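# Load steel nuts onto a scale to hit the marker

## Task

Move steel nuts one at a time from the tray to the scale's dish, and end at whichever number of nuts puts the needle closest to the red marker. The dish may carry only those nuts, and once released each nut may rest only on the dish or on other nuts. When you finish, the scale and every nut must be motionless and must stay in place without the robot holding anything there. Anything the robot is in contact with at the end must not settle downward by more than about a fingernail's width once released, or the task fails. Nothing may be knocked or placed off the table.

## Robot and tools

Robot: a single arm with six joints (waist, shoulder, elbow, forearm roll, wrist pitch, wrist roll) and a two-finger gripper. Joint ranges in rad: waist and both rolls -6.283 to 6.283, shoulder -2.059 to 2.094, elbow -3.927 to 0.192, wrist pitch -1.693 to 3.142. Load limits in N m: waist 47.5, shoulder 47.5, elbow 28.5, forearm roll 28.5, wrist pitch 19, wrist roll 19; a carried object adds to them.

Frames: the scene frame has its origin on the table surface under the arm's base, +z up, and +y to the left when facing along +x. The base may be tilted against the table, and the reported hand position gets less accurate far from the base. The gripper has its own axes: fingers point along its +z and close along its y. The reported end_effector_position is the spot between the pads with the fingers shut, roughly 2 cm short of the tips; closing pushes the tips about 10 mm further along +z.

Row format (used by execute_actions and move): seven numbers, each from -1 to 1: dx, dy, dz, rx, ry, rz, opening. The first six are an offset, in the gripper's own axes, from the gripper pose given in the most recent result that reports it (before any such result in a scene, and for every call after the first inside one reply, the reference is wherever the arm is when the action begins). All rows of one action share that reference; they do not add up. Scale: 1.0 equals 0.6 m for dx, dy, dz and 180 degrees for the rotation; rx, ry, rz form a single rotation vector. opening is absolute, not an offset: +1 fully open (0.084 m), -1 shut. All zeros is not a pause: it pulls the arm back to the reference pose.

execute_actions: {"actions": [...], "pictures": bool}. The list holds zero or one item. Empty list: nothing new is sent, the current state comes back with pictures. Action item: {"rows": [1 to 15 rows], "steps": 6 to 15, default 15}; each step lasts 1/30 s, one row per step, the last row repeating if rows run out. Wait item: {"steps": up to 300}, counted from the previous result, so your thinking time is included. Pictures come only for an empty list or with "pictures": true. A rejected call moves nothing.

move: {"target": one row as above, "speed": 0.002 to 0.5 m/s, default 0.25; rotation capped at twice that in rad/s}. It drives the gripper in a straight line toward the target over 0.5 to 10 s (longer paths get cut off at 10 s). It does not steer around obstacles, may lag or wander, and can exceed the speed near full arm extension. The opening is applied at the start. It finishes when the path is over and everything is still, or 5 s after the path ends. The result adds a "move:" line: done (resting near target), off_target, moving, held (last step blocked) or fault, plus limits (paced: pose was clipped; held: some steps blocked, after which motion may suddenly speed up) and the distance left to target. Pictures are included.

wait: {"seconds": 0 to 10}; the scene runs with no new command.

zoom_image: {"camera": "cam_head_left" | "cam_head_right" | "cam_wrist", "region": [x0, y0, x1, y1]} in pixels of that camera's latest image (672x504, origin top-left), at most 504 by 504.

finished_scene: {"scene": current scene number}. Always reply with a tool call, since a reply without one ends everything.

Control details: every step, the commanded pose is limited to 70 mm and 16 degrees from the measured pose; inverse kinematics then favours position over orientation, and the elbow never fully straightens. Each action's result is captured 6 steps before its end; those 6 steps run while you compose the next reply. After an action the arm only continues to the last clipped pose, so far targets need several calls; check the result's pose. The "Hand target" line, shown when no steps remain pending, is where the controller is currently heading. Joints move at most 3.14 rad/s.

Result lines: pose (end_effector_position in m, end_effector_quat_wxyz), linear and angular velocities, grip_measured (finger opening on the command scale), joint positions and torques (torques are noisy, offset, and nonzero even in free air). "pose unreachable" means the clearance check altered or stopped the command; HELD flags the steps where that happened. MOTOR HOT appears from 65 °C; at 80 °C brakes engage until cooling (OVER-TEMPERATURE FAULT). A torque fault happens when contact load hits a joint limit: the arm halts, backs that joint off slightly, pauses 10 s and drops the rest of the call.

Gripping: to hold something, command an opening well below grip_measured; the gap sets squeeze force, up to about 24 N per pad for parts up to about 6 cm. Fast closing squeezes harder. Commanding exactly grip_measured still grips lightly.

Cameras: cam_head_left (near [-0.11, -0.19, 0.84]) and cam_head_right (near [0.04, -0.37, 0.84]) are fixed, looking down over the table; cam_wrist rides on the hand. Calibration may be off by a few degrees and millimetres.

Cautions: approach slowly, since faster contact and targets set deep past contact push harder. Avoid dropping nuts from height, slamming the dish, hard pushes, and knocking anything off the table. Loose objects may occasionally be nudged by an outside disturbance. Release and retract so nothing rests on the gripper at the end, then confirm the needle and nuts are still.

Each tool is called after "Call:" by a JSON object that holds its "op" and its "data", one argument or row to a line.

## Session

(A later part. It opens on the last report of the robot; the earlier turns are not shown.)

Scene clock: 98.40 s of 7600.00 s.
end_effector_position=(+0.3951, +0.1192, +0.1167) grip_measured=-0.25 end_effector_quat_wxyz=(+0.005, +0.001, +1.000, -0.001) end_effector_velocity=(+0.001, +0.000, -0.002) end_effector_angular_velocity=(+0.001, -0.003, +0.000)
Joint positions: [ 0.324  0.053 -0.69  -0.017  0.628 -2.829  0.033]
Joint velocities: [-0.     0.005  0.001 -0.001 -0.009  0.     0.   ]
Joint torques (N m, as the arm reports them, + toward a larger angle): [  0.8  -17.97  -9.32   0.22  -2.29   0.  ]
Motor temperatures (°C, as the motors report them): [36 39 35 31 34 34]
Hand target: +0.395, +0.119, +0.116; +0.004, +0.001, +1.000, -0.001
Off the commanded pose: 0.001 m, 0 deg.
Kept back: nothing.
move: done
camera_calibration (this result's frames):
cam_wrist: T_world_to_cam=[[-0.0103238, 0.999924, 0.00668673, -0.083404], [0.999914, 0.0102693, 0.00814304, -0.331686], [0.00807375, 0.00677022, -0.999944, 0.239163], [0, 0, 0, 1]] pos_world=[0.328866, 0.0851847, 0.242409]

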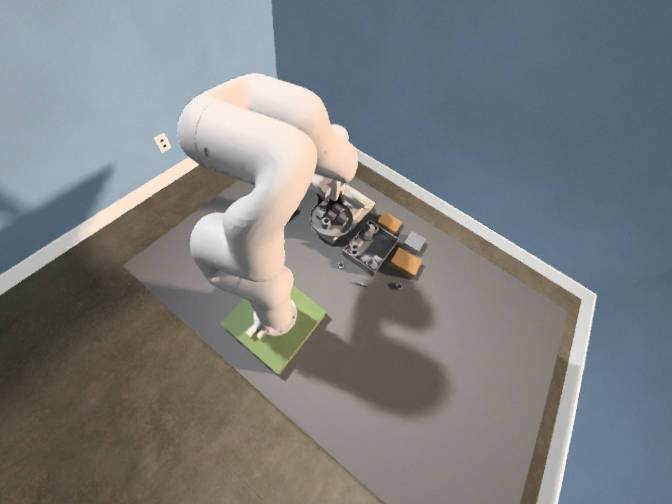

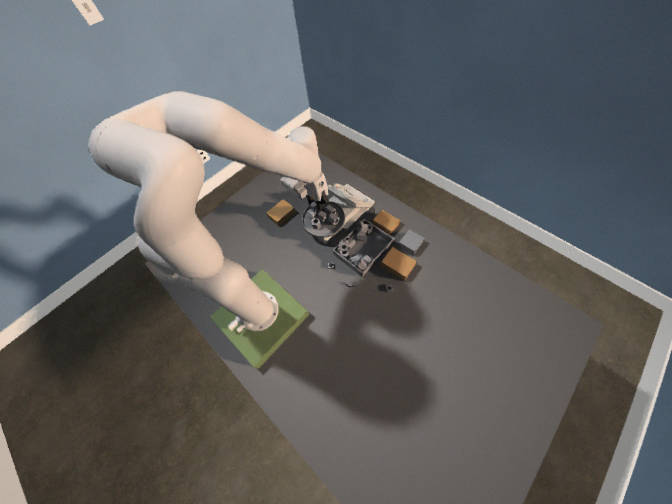

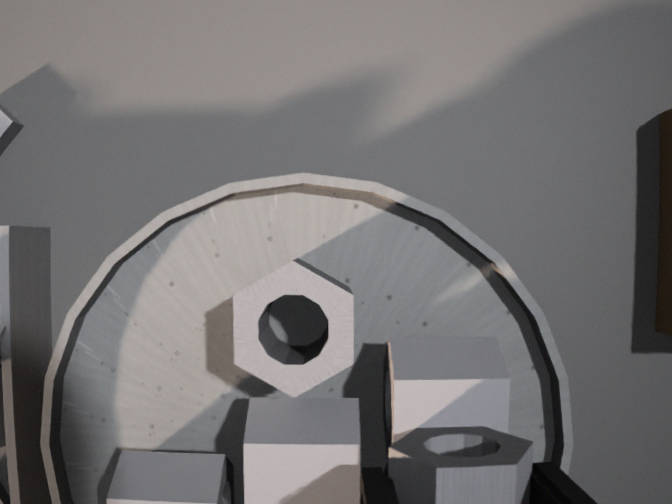

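Call:
{"op": "execute_actions", "data": {
  "actions": [
    {"rows": [[0,0,0,0,0,0,-0.25],[0,0,0,0,0,0,-0.15],[0,0,0,0,0,0,-0.08],[0,0,0,0,0,0,-0.08],[0,0,0,0,0,0,-0.08],[0,0,0,0,0,0,-0.08],[0,0,0,0,0,0,-0.08],[0,0,-0.004,0,0,0,-0.08],[0,0,-0.011,0,0,0,-0.08],[0,0,-0.02,0,0,0,-0.08],[0,0,-0.03,0,0,0,-0.08],[0,0,-0.04,0,0,0,-0.08],[0,0,-0.048,0,0,0,-0.08],[0,0,-0.054,0,0,0,-0.08],[0,0,-0.056,0,0,0,-0.08]], "steps": 15}
  ]
}}

Call:
{"op": "move", "data": {
  "target": [-0.0615, -0.3075, 0.055, 0, 0, -0.15, -0.2],
  "speed": 0.3
}}

Scene clock: 100.10 s of 7600.00 s.
end_effector_position=(+0.3943, +0.1190, +0.1163) grip_measured=-0.10 end_effector_quat_wxyz=(+0.004, +0.001, +1.000, -0.001) end_effector_velocity=(-0.002, -0.000, +0.020) end_effector_angular_velocity=(-0.002, +0.006, +0.000)
Joint positions: [ 0.324  0.053 -0.689 -0.017  0.63  -2.829  0.04 ]
Joint velocities: [ 0.001 -0.051 -0.011  0.002  0.068 -0.001  0.002]
Joint torques (N m, as the arm reports them, + toward a larger angle): [  1.07 -20.33  -9.94   0.52  -1.87   0.11]
Motor temperatures (°C, as the motors report them): [36 39 35 31 34 34]
Steps of this call (steps 1 to 42: nothing new was sent; steps 43 to 51: the first 9 steps of this action). Readings (end_effector_position):
43: (+0.3949, +0.1191, +0.1162)
44: (+0.3949, +0.1191, +0.1162)
46: (+0.3947, +0.1191, +0.1162)
50: (+0.3943, +0.1189, +0.1159)
51: the state above

Scene clock: 102.07 s of 7600.00 s.
end_effector_position=(+0.4309, -0.0646, +0.1161) grip_measured=-0.22 end_effector_quat_wxyz=(+0.004, -0.233, +0.973, -0.001) end_effector_velocity=(+0.001, -0.003, +0.000) end_effector_angular_velocity=(+0.007, +0.001, +0.006)
Joint positions: [-0.12   0.117 -0.773 -0.007  0.644 -3.752  0.035]
Joint velocities: [-0.009  0.004 -0.008  0.012  0.005 -0.025  0.   ]
Joint torques (N m, as the arm reports them, + toward a larger angle): [  0.37 -20.49  -9.47   0.45  -1.94   0.06]
Motor temperatures (°C, as the motors report them): [36 39 35 31 34 34]
Hand target: +0.431, -0.065, +0.116; +0.004, -0.233, +0.973, -0.001
Off your previous action's commanded pose: 0.016 m, 0 deg at its last step (step 6 of this call).
Off the commanded pose: 0.001 m, 0 deg.
Kept back: nothing.
move: done
camera_calibration (this result's frames):
cam_wrist: T_world_to_cam=[[-0.462906, 0.886401, 0.00331912, 0.28885], [0.886397, 0.46288, 0.00651019, -0.28724], [0.00423428, 0.00595567, -0.999973, 0.241148], [0, 0, 0, 1]] pos_world=[0.387298, -0.124515, 0.242053]

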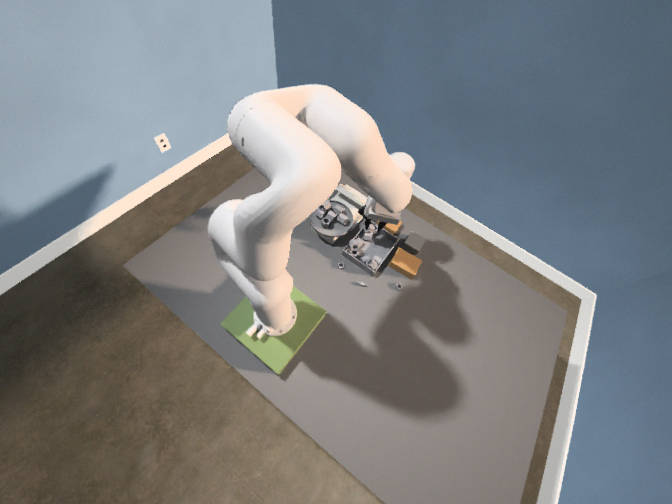

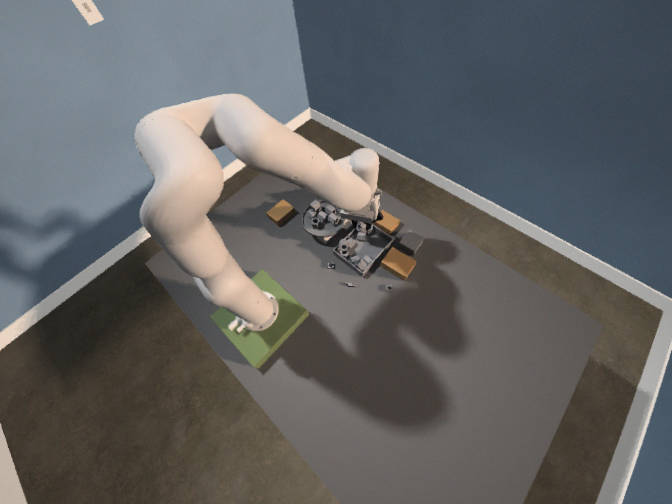

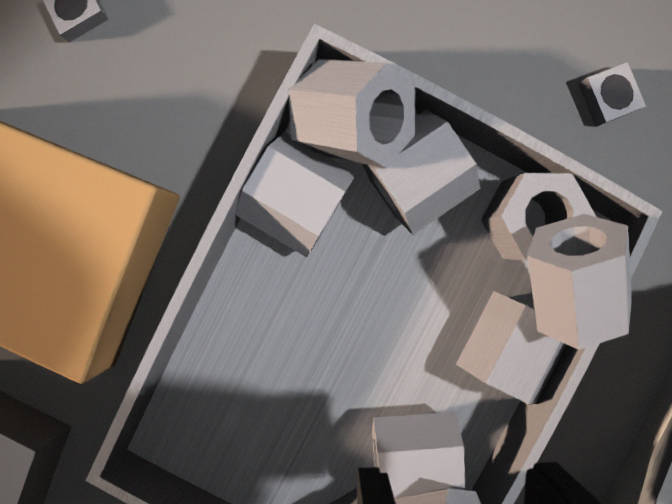

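Call:
{"op": "zoom_image", "data": {
  "camera": "cam_wrist",
  "region": [340, 364, 620, 504]
}}

Region (340, 364, 620, 504) of cam_wrist's 672x504 image, scaled by 1.800, with more detail than that image has.

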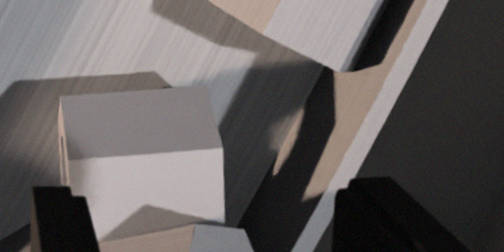

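Call:
{"op": "move", "data": {
  "target": [0.006, 0, 0.103, 0, 0, -0.014, -0.2],
  "speed": 0.08
}}

Scene clock: 103.83 s of 7600.00 s.
end_effector_position=(+0.4285, -0.0662, +0.0547) grip_measured=-0.22 end_effector_quat_wxyz=(+0.005, -0.254, +0.967, -0.001) end_effector_velocity=(+0.000, +0.000, -0.003) end_effector_angular_velocity=(+0.001, -0.000, -0.000)
Joint positions: [-0.126  0.273 -0.75  -0.009  0.465 -3.799  0.035]
Joint velocities: [ 0.     0.007 -0.     0.001 -0.008 -0.001  0.   ]
Joint torques (N m, as the arm reports them, + toward a larger angle): [  0.94 -21.34  -8.31   0.55  -2.09  -0.06]
Motor temperatures (°C, as the motors report them): [36 39 35 31 34 34]
Hand target: +0.428, -0.066, +0.054; +0.004, -0.254, +0.967, -0.001
Off the commanded pose: 0.001 m, 0 deg.
Kept back: nothing.
move: done
camera_calibration (this result's frames):
cam_wrist: T_world_to_cam=[[-0.501512, 0.865146, 0.0028645, 0.304444], [0.865139, 0.501484, 0.00696631, -0.272395], [0.00459037, 0.00597188, -0.999972, 0.179665], [0, 0, 0, 1]] pos_world=[0.387517, -0.12786, 0.180686]

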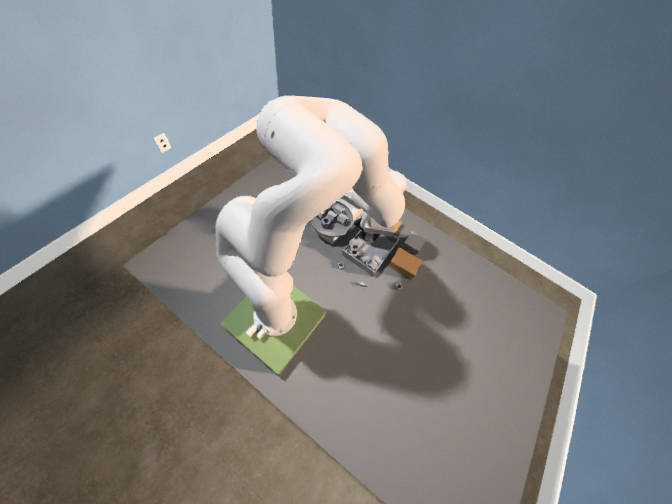

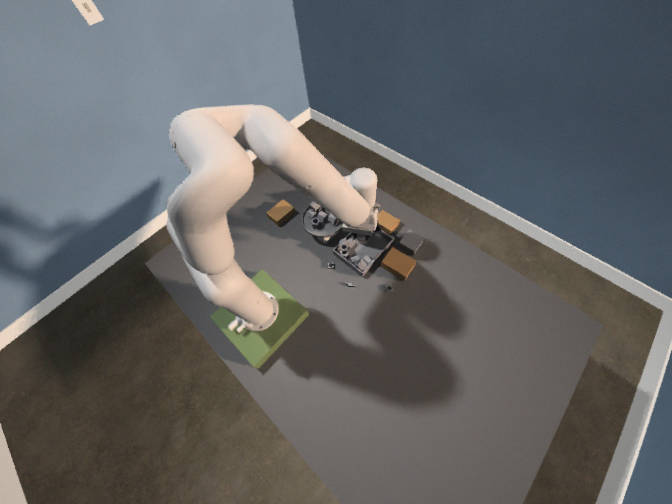

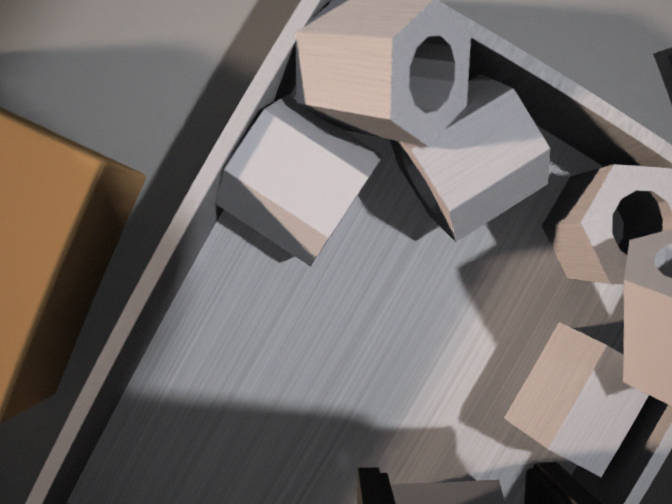

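Call:
{"op": "move", "data": {
  "target": [-0.003, 0, 0.023, 0, 0, 0, -0.23],
  "speed": 0.018
}}

Call:
{"op": "execute_actions", "data": {
  "actions": [
    {"rows": [[0,0,0,0,0,0,-0.35],[0,0,0,0,0,0,-0.45],[0,0,0,0,0,0,-0.6],[0,0,0,0,0,0,-0.7]], "steps": 13}
  ]
}}

Scene clock: 109.90 s of 7600.00 s.
end_effector_position=(+0.4302, -0.0653, +0.0411) grip_measured=-0.25 end_effector_quat_wxyz=(+0.005, -0.254, +0.967, -0.001) end_effector_velocity=(+0.001, -0.000, -0.000) end_effector_angular_velocity=(-0.001, -0.002, +0.001)
Joint positions: [-0.123  0.317 -0.759 -0.01   0.43  -3.796  0.033]
Joint velocities: [ 0.     0.003 -0.002 -0.001 -0.003 -0.    -0.   ]
Joint torques (N m, as the arm reports them, + toward a larger angle): [  0.52 -22.05  -8.28   0.47  -1.98  -0.09]
Motor temperatures (°C, as the motors report them): [36 39 35 31 34 34]
Hand target: +0.430, -0.065, +0.041; +0.005, -0.254, +0.967, -0.001
Off the commanded pose: 0.000 m, 0 deg.
Kept back: nothing.
move: done
camera_calibration (this result's frames):
cam_wrist: T_world_to_cam=[[-0.501542, 0.865129, 0.00288625, 0.304586], [0.865121, 0.501514, 0.00703862, -0.274226], [0.00464181, 0.00602711, -0.999971, 0.166016], [0, 0, 0, 1]] pos_world=[0.389231, -0.126978, 0.167063]

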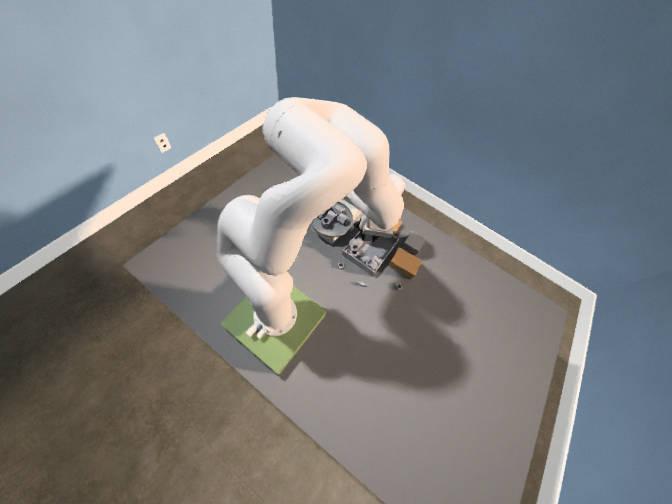

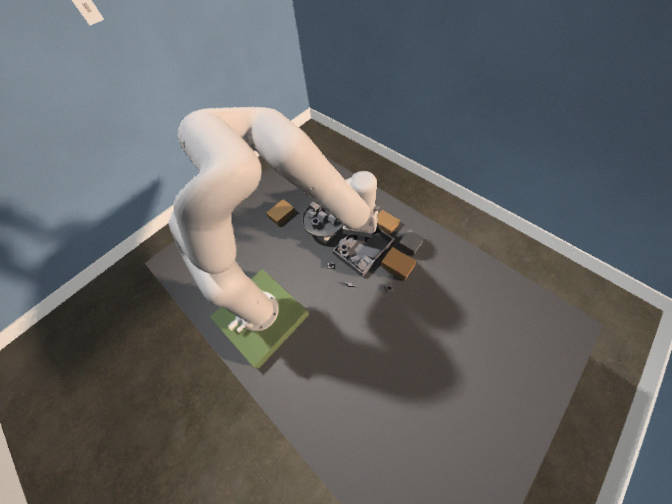

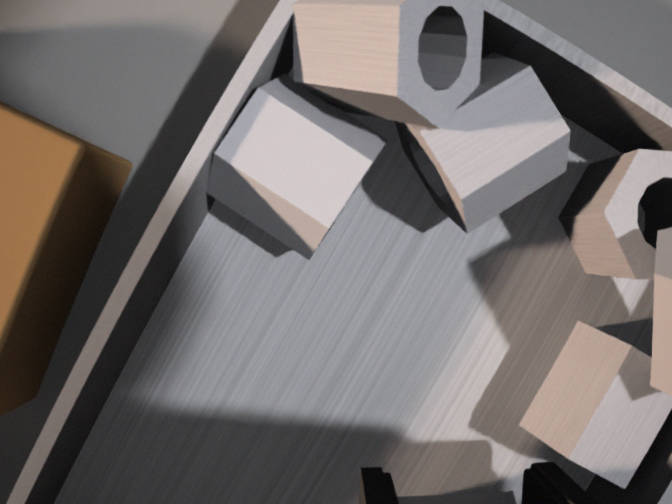

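Scene clock: 110.13 s of 7600.00 s.
end_effector_position=(+0.4302, -0.0653, +0.0412) grip_measured=-0.34 end_effector_quat_wxyz=(+0.005, -0.254, +0.967, -0.001) end_effector_velocity=(-0.001, +0.000, -0.001) end_effector_angular_velocity=(+0.001, +0.003, -0.000)
Joint positions: [-0.123  0.317 -0.759 -0.01   0.43  -3.796  0.029]
Joint velocities: [-0.     0.002  0.002  0.    -0.001 -0.     0.   ]
Joint torques (N m, as the arm reports them, + toward a larger angle): [  0.86 -21.62  -8.16   0.41  -2.05   0.01]
Motor temperatures (°C, as the motors report them): [36 39 35 31 34 34]
Steps of this call (steps 1 to 7: the first 7 steps of this action). Readings (end_effector_position):
1: (+0.4302, -0.0653, +0.0411)
2: (+0.4302, -0.0652, +0.0411)
4: (+0.4302, -0.0653, +0.0412)
7: the state above

Call:
{"op": "move", "data": {
  "target": [0.04, -0.04, -0.001, 0, 0, 0, -0.7],
  "speed": 0.025
}}

Scene clock: 112.10 s of 7600.00 s.
end_effector_position=(+0.4210, -0.0976, +0.0416) grip_measured=-0.34 end_effector_quat_wxyz=(+0.005, -0.254, +0.967, -0.001) end_effector_velocity=(+0.000, -0.001, +0.001) end_effector_angular_velocity=(-0.000, -0.002, +0.002)
Joint positions: [-0.201  0.308 -0.747 -0.007  0.427 -3.877  0.029]
Joint velocities: [-0.003 -0.001  0.     0.001 -0.001 -0.005 -0.   ]
Joint torques (N m, as the arm reports them, + toward a larger angle): [  0.89 -21.58  -8.49   0.33  -2.13   0.03]
Motor temperatures (°C, as the motors report them): [36 39 35 31 34 34]
Hand target: +0.421, -0.098, +0.042; +0.005, -0.254, +0.967, -0.001
Off your previous action's commanded pose: 0.000 m, 0 deg at its last step (step 6 of this call).
Off the commanded pose: 0.000 m, 0 deg.
Kept back: nothing.
move: done
camera_calibration (this result's frames):
cam_wrist: T_world_to_cam=[[-0.501584, 0.865103, 0.00307053, 0.328001], [0.865096, 0.501555, 0.00718554, -0.250067], [0.0046762, 0.00626045, -0.999969, 0.166778], [0, 0, 0, 1]] pos_world=[0.380073, -0.159377, 0.167563]

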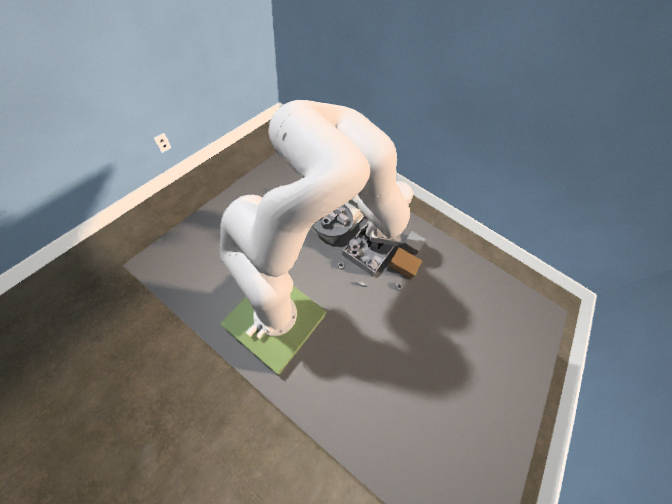

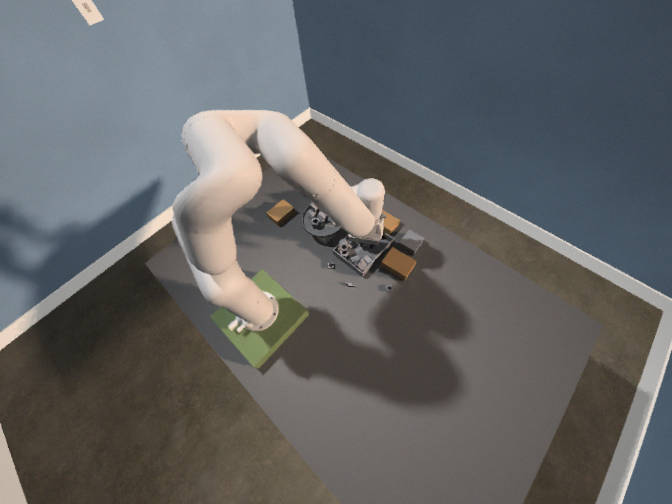

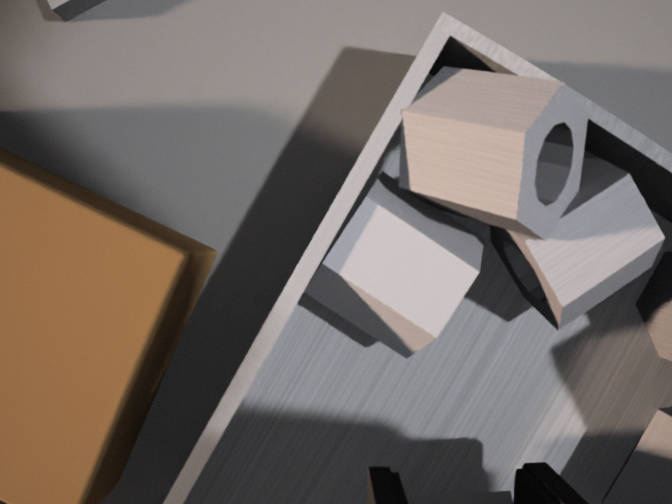

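Call:
{"op": "move", "data": {
  "target": [0.01, 0, -0.165, 0, 0, 0.164, -0.7],
  "speed": 0.25
}}

Scene clock: 114.20 s of 7600.00 s.
end_effector_position=(+0.4145, -0.1007, +0.1400) grip_measured=-0.34 end_effector_quat_wxyz=(+0.005, +0.000, +1.000, -0.000) end_effector_velocity=(+0.001, -0.000, +0.003) end_effector_angular_velocity=(-0.002, +0.001, -0.012)
Joint positions: [-0.21   0.034 -0.754 -0.005  0.708 -3.374  0.029]
Joint velocities: [ 0.001 -0.005 -0.005 -0.003  0.009  0.015 -0.   ]
Joint torques (N m, as the arm reports them, + toward a larger angle): [  0.61 -19.2  -10.5    0.47  -1.95  -0.04]
Motor temperatures (°C, as the motors report them): [36 39 35 31 34 34]
Hand target: +0.415, -0.101, +0.140; +0.005, +0.001, +1.000, -0.000
Off the commanded pose: 0.001 m, 0 deg.
Kept back: nothing.
move: done
camera_calibration (this result's frames):
cam_wrist: T_world_to_cam=[[-0.0108907, 0.99991, 0.0078539, 0.136589], [0.99991, 0.0108286, 0.00790281, -0.348989], [0.00781706, 0.00793926, -0.999938, 0.26404], [0, 0, 0, 1]] pos_world=[0.348381, -0.134894, 0.265709]

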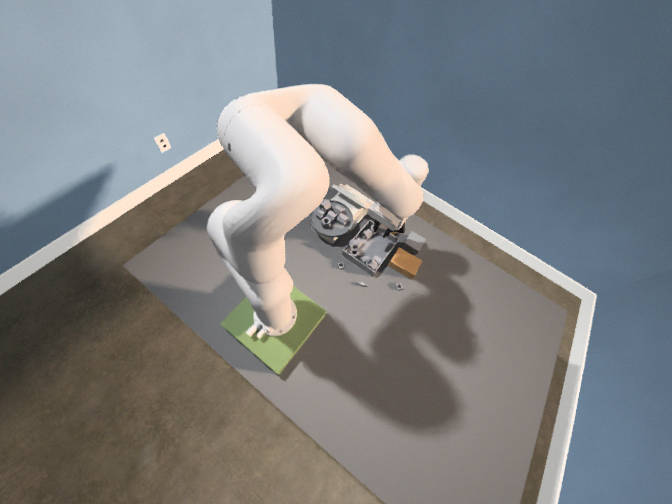

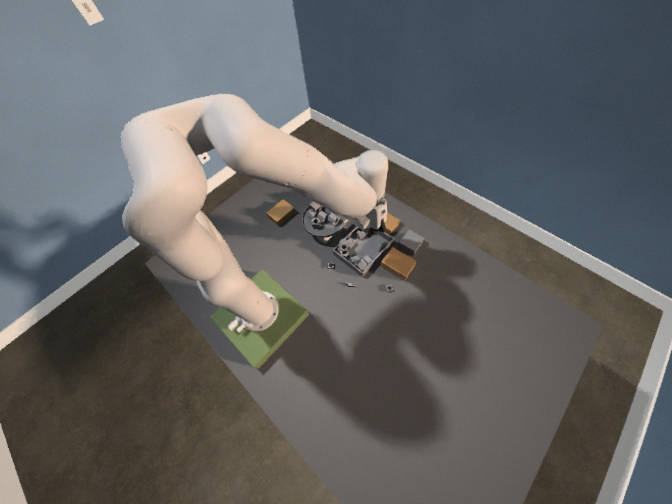

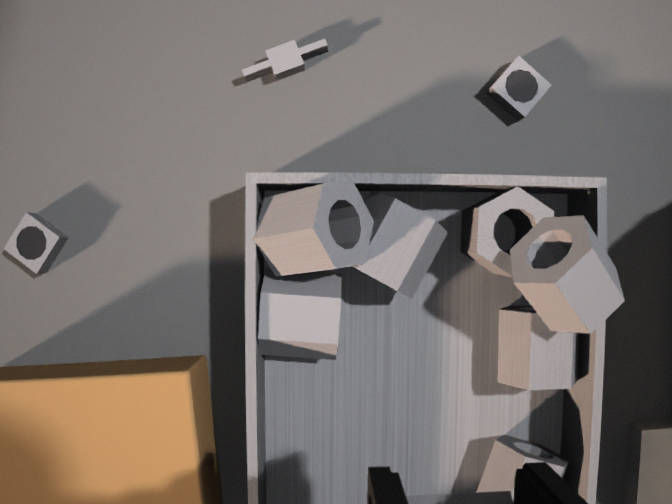

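H now lies flat. Move to P.

Call:
{"op": "move", "data": {
  "target": [0.127, 0.304, 0, 0, 0, 0, -0.7],
  "speed": 0.3
}}

Scene clock: 115.73 s of 7600.00 s.
end_effector_position=(+0.3393, +0.0812, +0.1392) grip_measured=-0.34 end_effector_quat_wxyz=(+0.005, +0.001, +1.000, -0.001) end_effector_velocity=(-0.001, +0.002, -0.000) end_effector_angular_velocity=(-0.003, -0.001, +0.001)
Joint positions: [ 0.267 -0.211 -0.479 -0.015  0.68  -2.888  0.029]
Joint velocities: [ 0.008 -0.001  0.002 -0.006 -0.     0.011  0.   ]
Joint torques (N m, as the arm reports them, + toward a larger angle): [  0.9  -14.09 -10.08   0.32  -2.05  -0.1 ]
Motor temperatures (°C, as the motors report them): [36 39 35 31 34 34]
Hand target: +0.339, +0.082, +0.139; +0.005, +0.000, +1.000, -0.001
Off the commanded pose: 0.001 m, 0 deg.
Kept back: nothing.
move: done
camera_calibration (this result's frames):
cam_wrist: T_world_to_cam=[[-0.0105693, 0.999923, 0.00648902, -0.0460474], [0.999909, 0.0105147, 0.00839927, -0.275778], [0.00833039, 0.00657721, -0.999944, 0.262306], [0, 0, 0, 1]] pos_world=[0.273082, 0.0472183, 0.264906]

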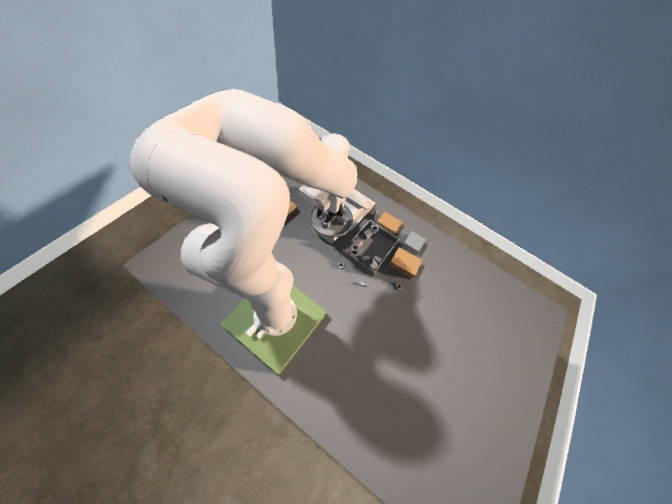

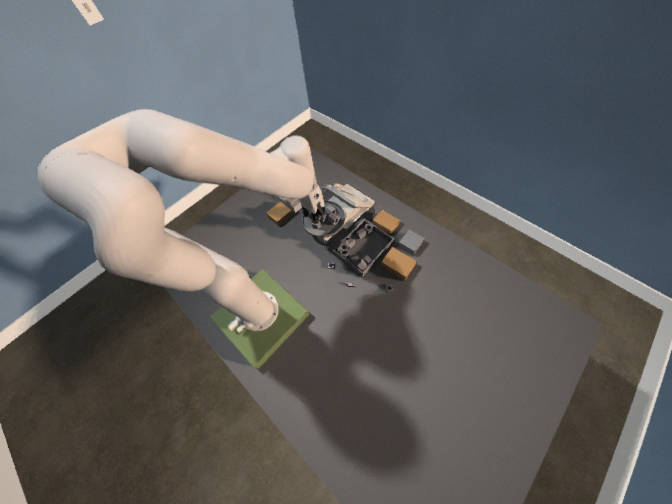

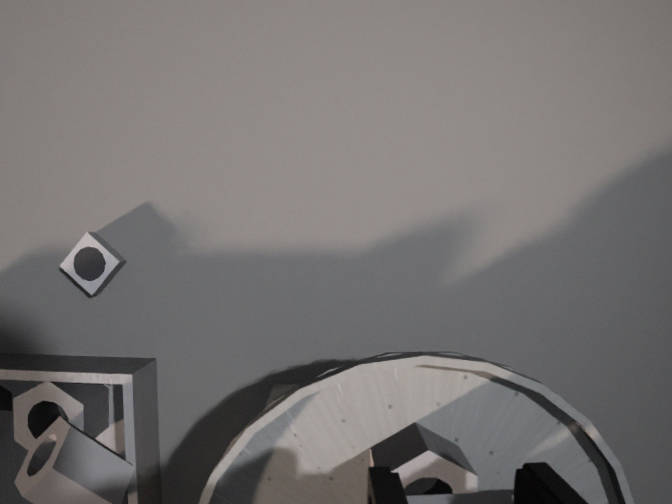

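Call:
{"op": "move", "data": {
  "target": [0.0025, -0.003, 0.024, 0, 0, 0, -0.7],
  "speed": 0.018
}}

Scene clock: 117.93 s of 7600.00 s.
end_effector_position=(+0.3383, +0.0796, +0.1254) grip_measured=-0.34 end_effector_quat_wxyz=(+0.005, +0.000, +1.000, -0.001) end_effector_velocity=(-0.001, -0.001, -0.003) end_effector_angular_velocity=(-0.000, +0.001, -0.001)
Joint positions: [ 0.263 -0.177 -0.461 -0.016  0.628 -2.891  0.029]
Joint velocities: [-0.001  0.006  0.004 -0.    -0.009  0.     0.   ]
Joint torques (N m, as the arm reports them, + toward a larger angle): [  0.55 -13.04  -9.23   0.22  -2.15  -0.04]
Motor temperatures (°C, as the motors report them): [36 39 35 31 34 34]
Hand target: +0.338, +0.079, +0.125; +0.005, +0.000, +1.000, -0.001
Off the commanded pose: 0.001 m, 0 deg.
Kept back: nothing.
move: done
camera_calibration (this result's frames):
cam_wrist: T_world_to_cam=[[-0.0107367, 0.999919, 0.00687794, -0.0443667], [0.999898, 0.0106712, 0.00948868, -0.274801], [0.00941451, 0.00697911, -0.999931, 0.248135], [0, 0, 0, 1]] pos_world=[0.27196, 0.0455638, 0.251031]

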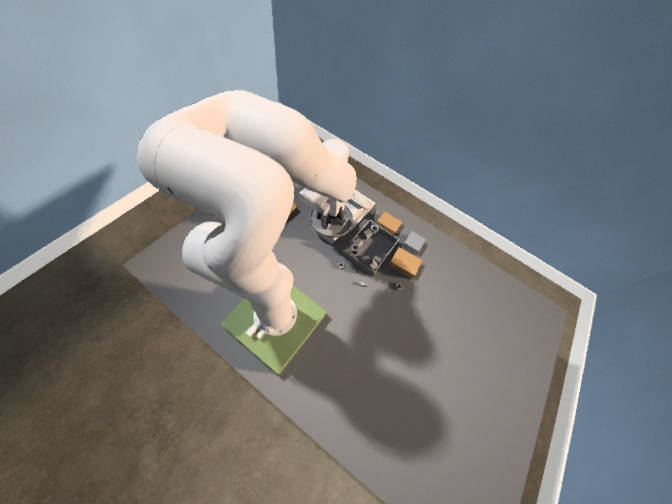

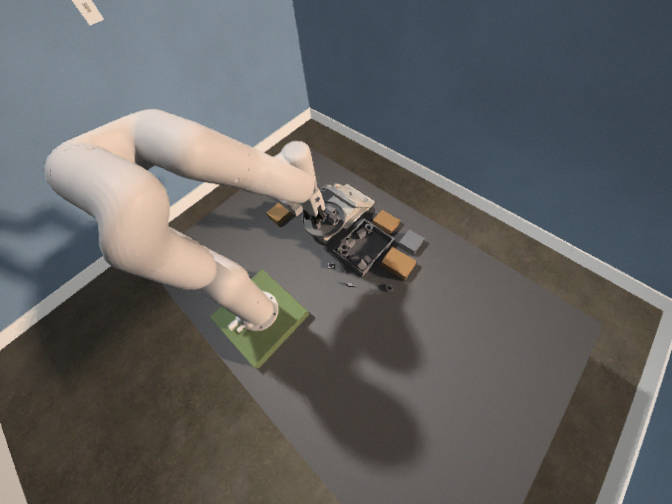

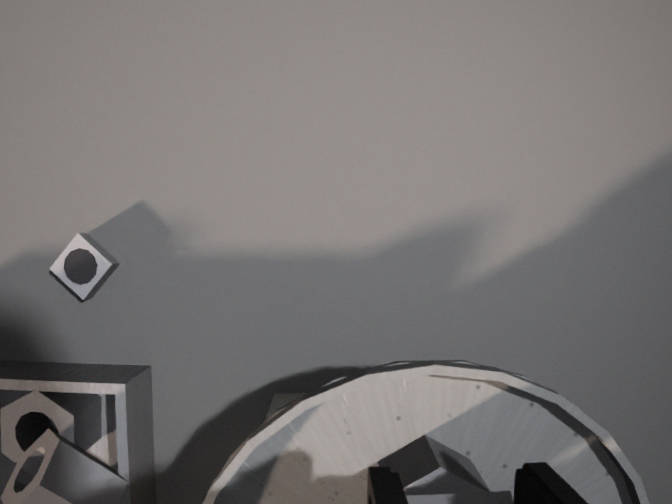

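Call:
{"op": "execute_actions", "data": {
  "actions": [
    {"rows": [[0,0,0,0,0,0,-0.3],[0,0,0,0,0,0,-0.2],[0,0,0,0,0,0,-0.15],[0,0,0,0,0,0,-0.15],[0,0,0,0,0,0,-0.15],[0,0,0,0,0,0,-0.15],[0,0,0,0,0,0,-0.15],[0,0,-0.004,0,0,0,-0.15],[0,0,-0.01,0,0,0,-0.15],[0,0,-0.018,0,0,0,-0.15],[0,0,-0.027,0,0,0,-0.15],[0,0,-0.036,0,0,0,-0.15],[0,0,-0.043,0,0,0,-0.15],[0,0,-0.048,0,0,0,-0.15],[0,0,-0.05,0,0,0,-0.15]], "steps": 15}
  ]
}}

Call:
{"op": "move", "data": {
  "target": [-0.173, -0.232, 0.06, 0, 0, 0.617, -0.2],
  "speed": 0.5
}}

Scene clock: 118.57 s of 7600.00 s.
end_effector_position=(+0.3377, +0.0794, +0.1253) grip_measured=-0.17 end_effector_quat_wxyz=(+0.005, +0.001, +1.000, -0.001) end_effector_velocity=(-0.003, -0.000, +0.017) end_effector_angular_velocity=(-0.004, +0.011, +0.002)
Joint positions: [ 0.263 -0.178 -0.461 -0.016  0.63  -2.891  0.037]
Joint velocities: [ 0.002 -0.055 -0.013  0.     0.079 -0.001  0.002]
Joint torques (N m, as the arm reports them, + toward a larger angle): [  1.01 -15.22  -9.98   0.45  -2.08  -0.02]
Motor temperatures (°C, as the motors report them): [36 39 35 31 34 34]
Steps of this call (steps 1 to 10: nothing new was sent; steps 11 to 19: the first 9 steps of this action). Readings (end_effector_position):
11: (+0.3381, +0.0796, +0.1250)
12: (+0.3381, +0.0796, +0.1250)
14: (+0.3380, +0.0795, +0.1249)
18: (+0.3378, +0.0794, +0.1249)
19: the state above

Scene clock: 121.70 s of 7600.00 s.
end_effector_position=(+0.4416, -0.0595, +0.1190) grip_measured=-0.22 end_effector_quat_wxyz=(+0.003, +0.824, +0.566, +0.005) end_effector_velocity=(+0.001, -0.000, -0.000) end_effector_angular_velocity=(-0.003, +0.002, -0.012)
Joint positions: [-0.105  0.138 -0.811 -0.005  0.66  -1.331  0.035]
Joint velocities: [ 0.001  0.003 -0.004 -0.006  0.002  0.017  0.   ]
Joint torques (N m, as the arm reports them, + toward a larger angle): [  1.11 -20.77  -9.69   0.54  -2.05  -0.01]
Motor temperatures (°C, as the motors report them): [36 39 36 31 34 34]
Hand target: +0.442, -0.060, +0.119; +0.003, +0.825, +0.566, +0.004
Off your previous action's commanded pose: 0.014 m, 0 deg at its last step (step 6 of this call).
Off the commanded pose: 0.001 m, 0 deg.
Kept back: nothing.
move: done
camera_calibration (this result's frames):
cam_wrist: T_world_to_cam=[[0.937213, -0.348294, 0.0179913, -0.404217], [-0.348252, -0.937385, -0.0055158, 0.164179], [0.0187859, -0.00109604, -0.999823, 0.237099], [0, 0, 0, 1]] pos_world=[0.431558, 0.0133723, 0.245235]

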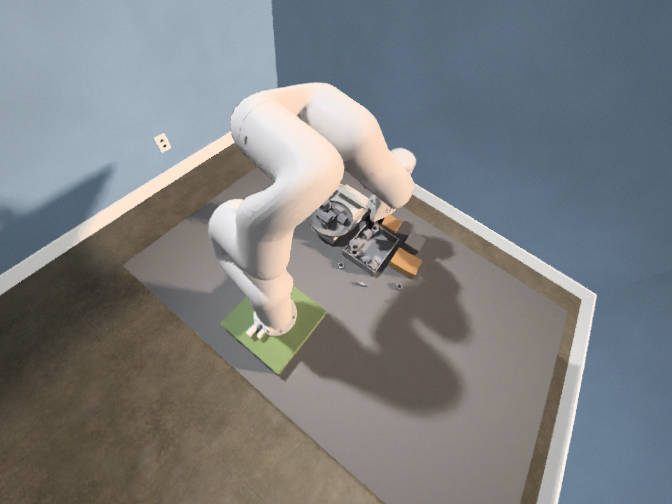

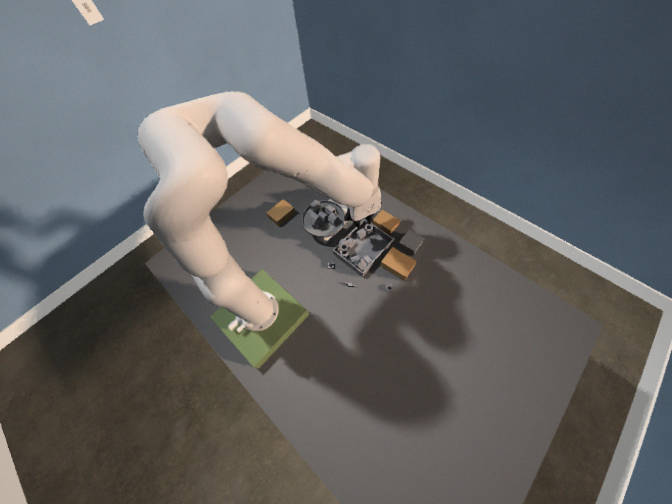

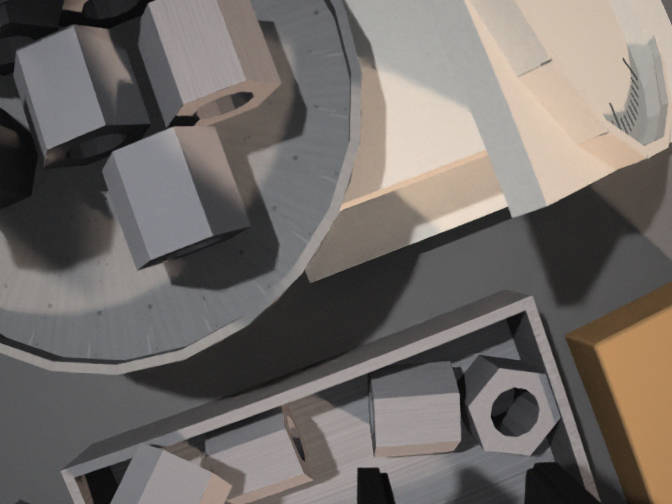

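Call:
{"op": "execute_actions", "data": {
  "actions": []
}}

Scene clock: 122.20 s of 7600.00 s.
end_effector_position=(+0.4416, -0.0596, +0.1189) grip_measured=-0.22 end_effector_quat_wxyz=(+0.003, +0.825, +0.566, +0.004) end_effector_velocity=(+0.000, +0.000, +0.000) end_effector_angular_velocity=(-0.000, -0.001, +0.000)
Joint positions: [-0.106  0.138 -0.811 -0.006  0.66  -1.33   0.035]
Joint velocities: [ 0.    -0.001 -0.001 -0.     0.     0.001  0.   ]
Joint torques (N m, as the arm reports them, + toward a larger angle): [  0.75 -20.68  -9.85   0.48  -1.98  -0.12]
Motor temperatures (°C, as the motors report them): [36 39 36 31 34 34]
Hand target: +0.442, -0.060, +0.119; +0.003, +0.825, +0.566, +0.004
Off the commanded pose: 0.001 m, 0 deg.
Kept back: nothing.
Steps of this call (steps 1 to 15: nothing new was sent). Readings (end_effector_position):
1: (+0.4416, -0.0595, +0.1190)
2: (+0.4416, -0.0595, +0.1190)
4: (+0.4416, -0.0596, +0.1190)
8: (+0.4416, -0.0596, +0.1189)
15: the state above
camera_calibration (this result's frames):
cam_wrist: T_world_to_cam=[[0.936805, -0.349396, 0.0178834, -0.404197], [-0.349362, -0.936974, -0.00508412, 0.16455], [0.0185326, -0.00148494, -0.999827, 0.237132], [0, 0, 0, 1]] pos_world=[0.431746, 0.0133068, 0.245156]

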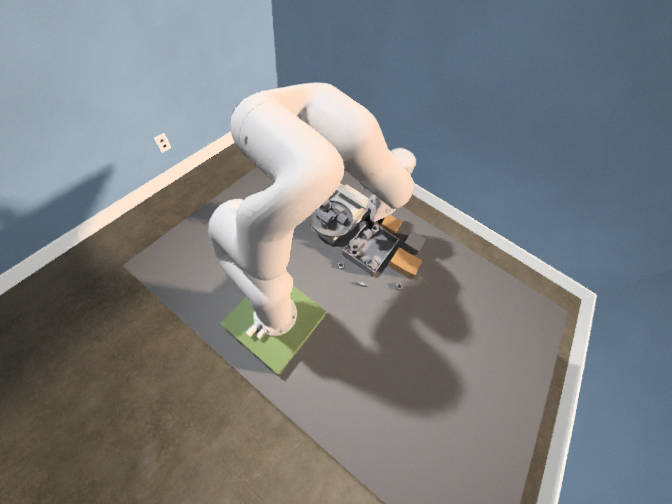

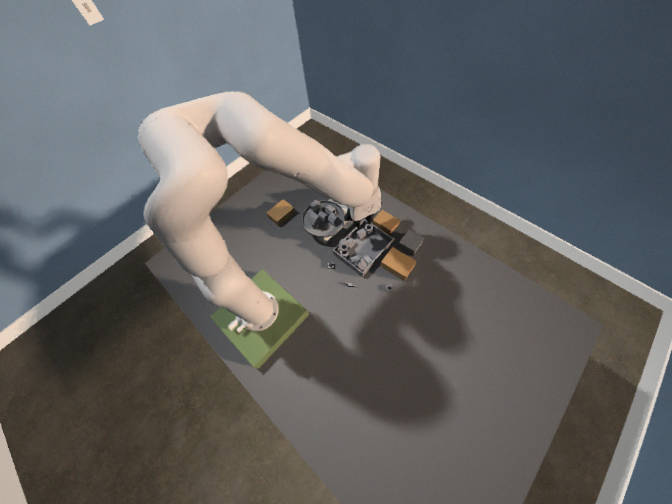

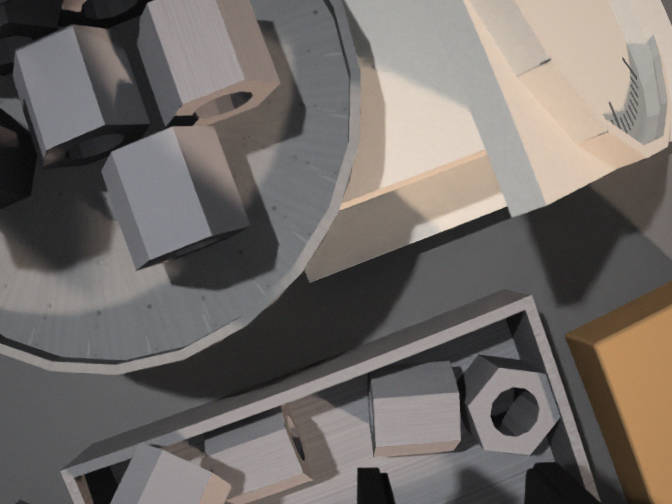

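Call:
{"op": "move", "data": {
  "target": [0.0133, -0.004, 0.103, 0, 0, 0.478, -0.39],
  "speed": 0.5
}}

Scene clock: 125.27 s of 7600.00 s.
end_effector_position=(+0.4431, -0.0512, +0.0573) grip_measured=-0.41 end_effector_quat_wxyz=(-0.001, +0.989, -0.149, +0.005) end_effector_velocity=(+0.000, +0.000, -0.000) end_effector_angular_velocity=(-0.007, +0.001, -0.013)
Joint positions: [-0.088  0.296 -0.797 -0.006  0.488  0.189  0.026]
Joint velocities: [ 0.002  0.001 -0.001 -0.015  0.     0.028 -0.   ]
Joint torques (N m, as the arm reports them, + toward a larger angle): [  1.12 -22.62  -8.66   0.24  -2.16  -0.15]
Motor temperatures (°C, as the motors report them): [36 39 36 31 34 34]
Hand target: +0.443, -0.051, +0.057; -0.001, +0.989, -0.149, +0.005
Off the commanded pose: 0.000 m, 0 deg.
Kept back: nothing.
move: done
camera_calibration (this result's frames):
cam_wrist: T_world_to_cam=[[-0.282869, -0.95915, 0.00397961, 0.108514], [-0.959108, 0.282809, -0.0114201, 0.505574], [0.00982808, -0.00704726, -0.999927, 0.179088], [0, 0, 0, 1]] pos_world=[0.513836, -0.037638, 0.184417]

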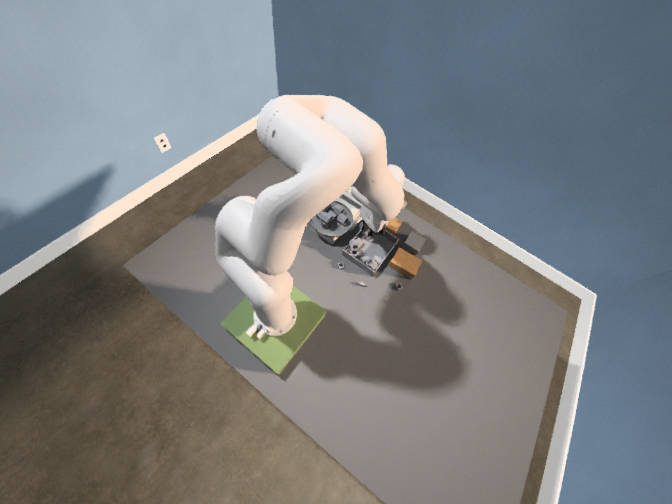

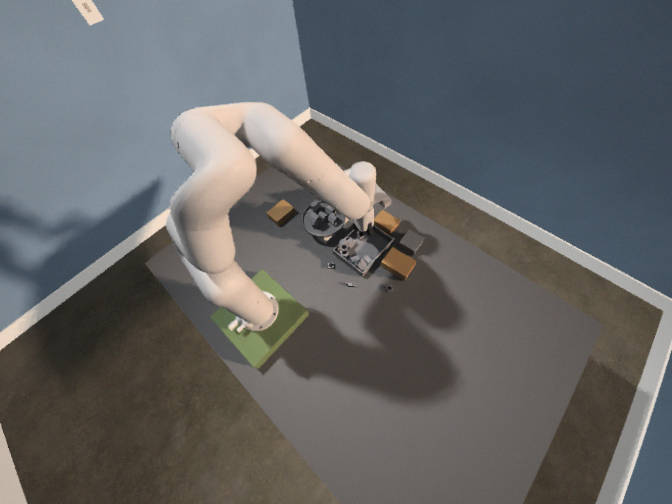

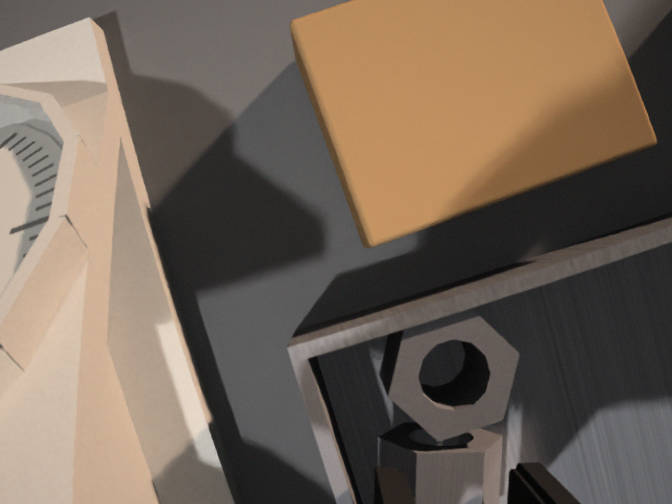

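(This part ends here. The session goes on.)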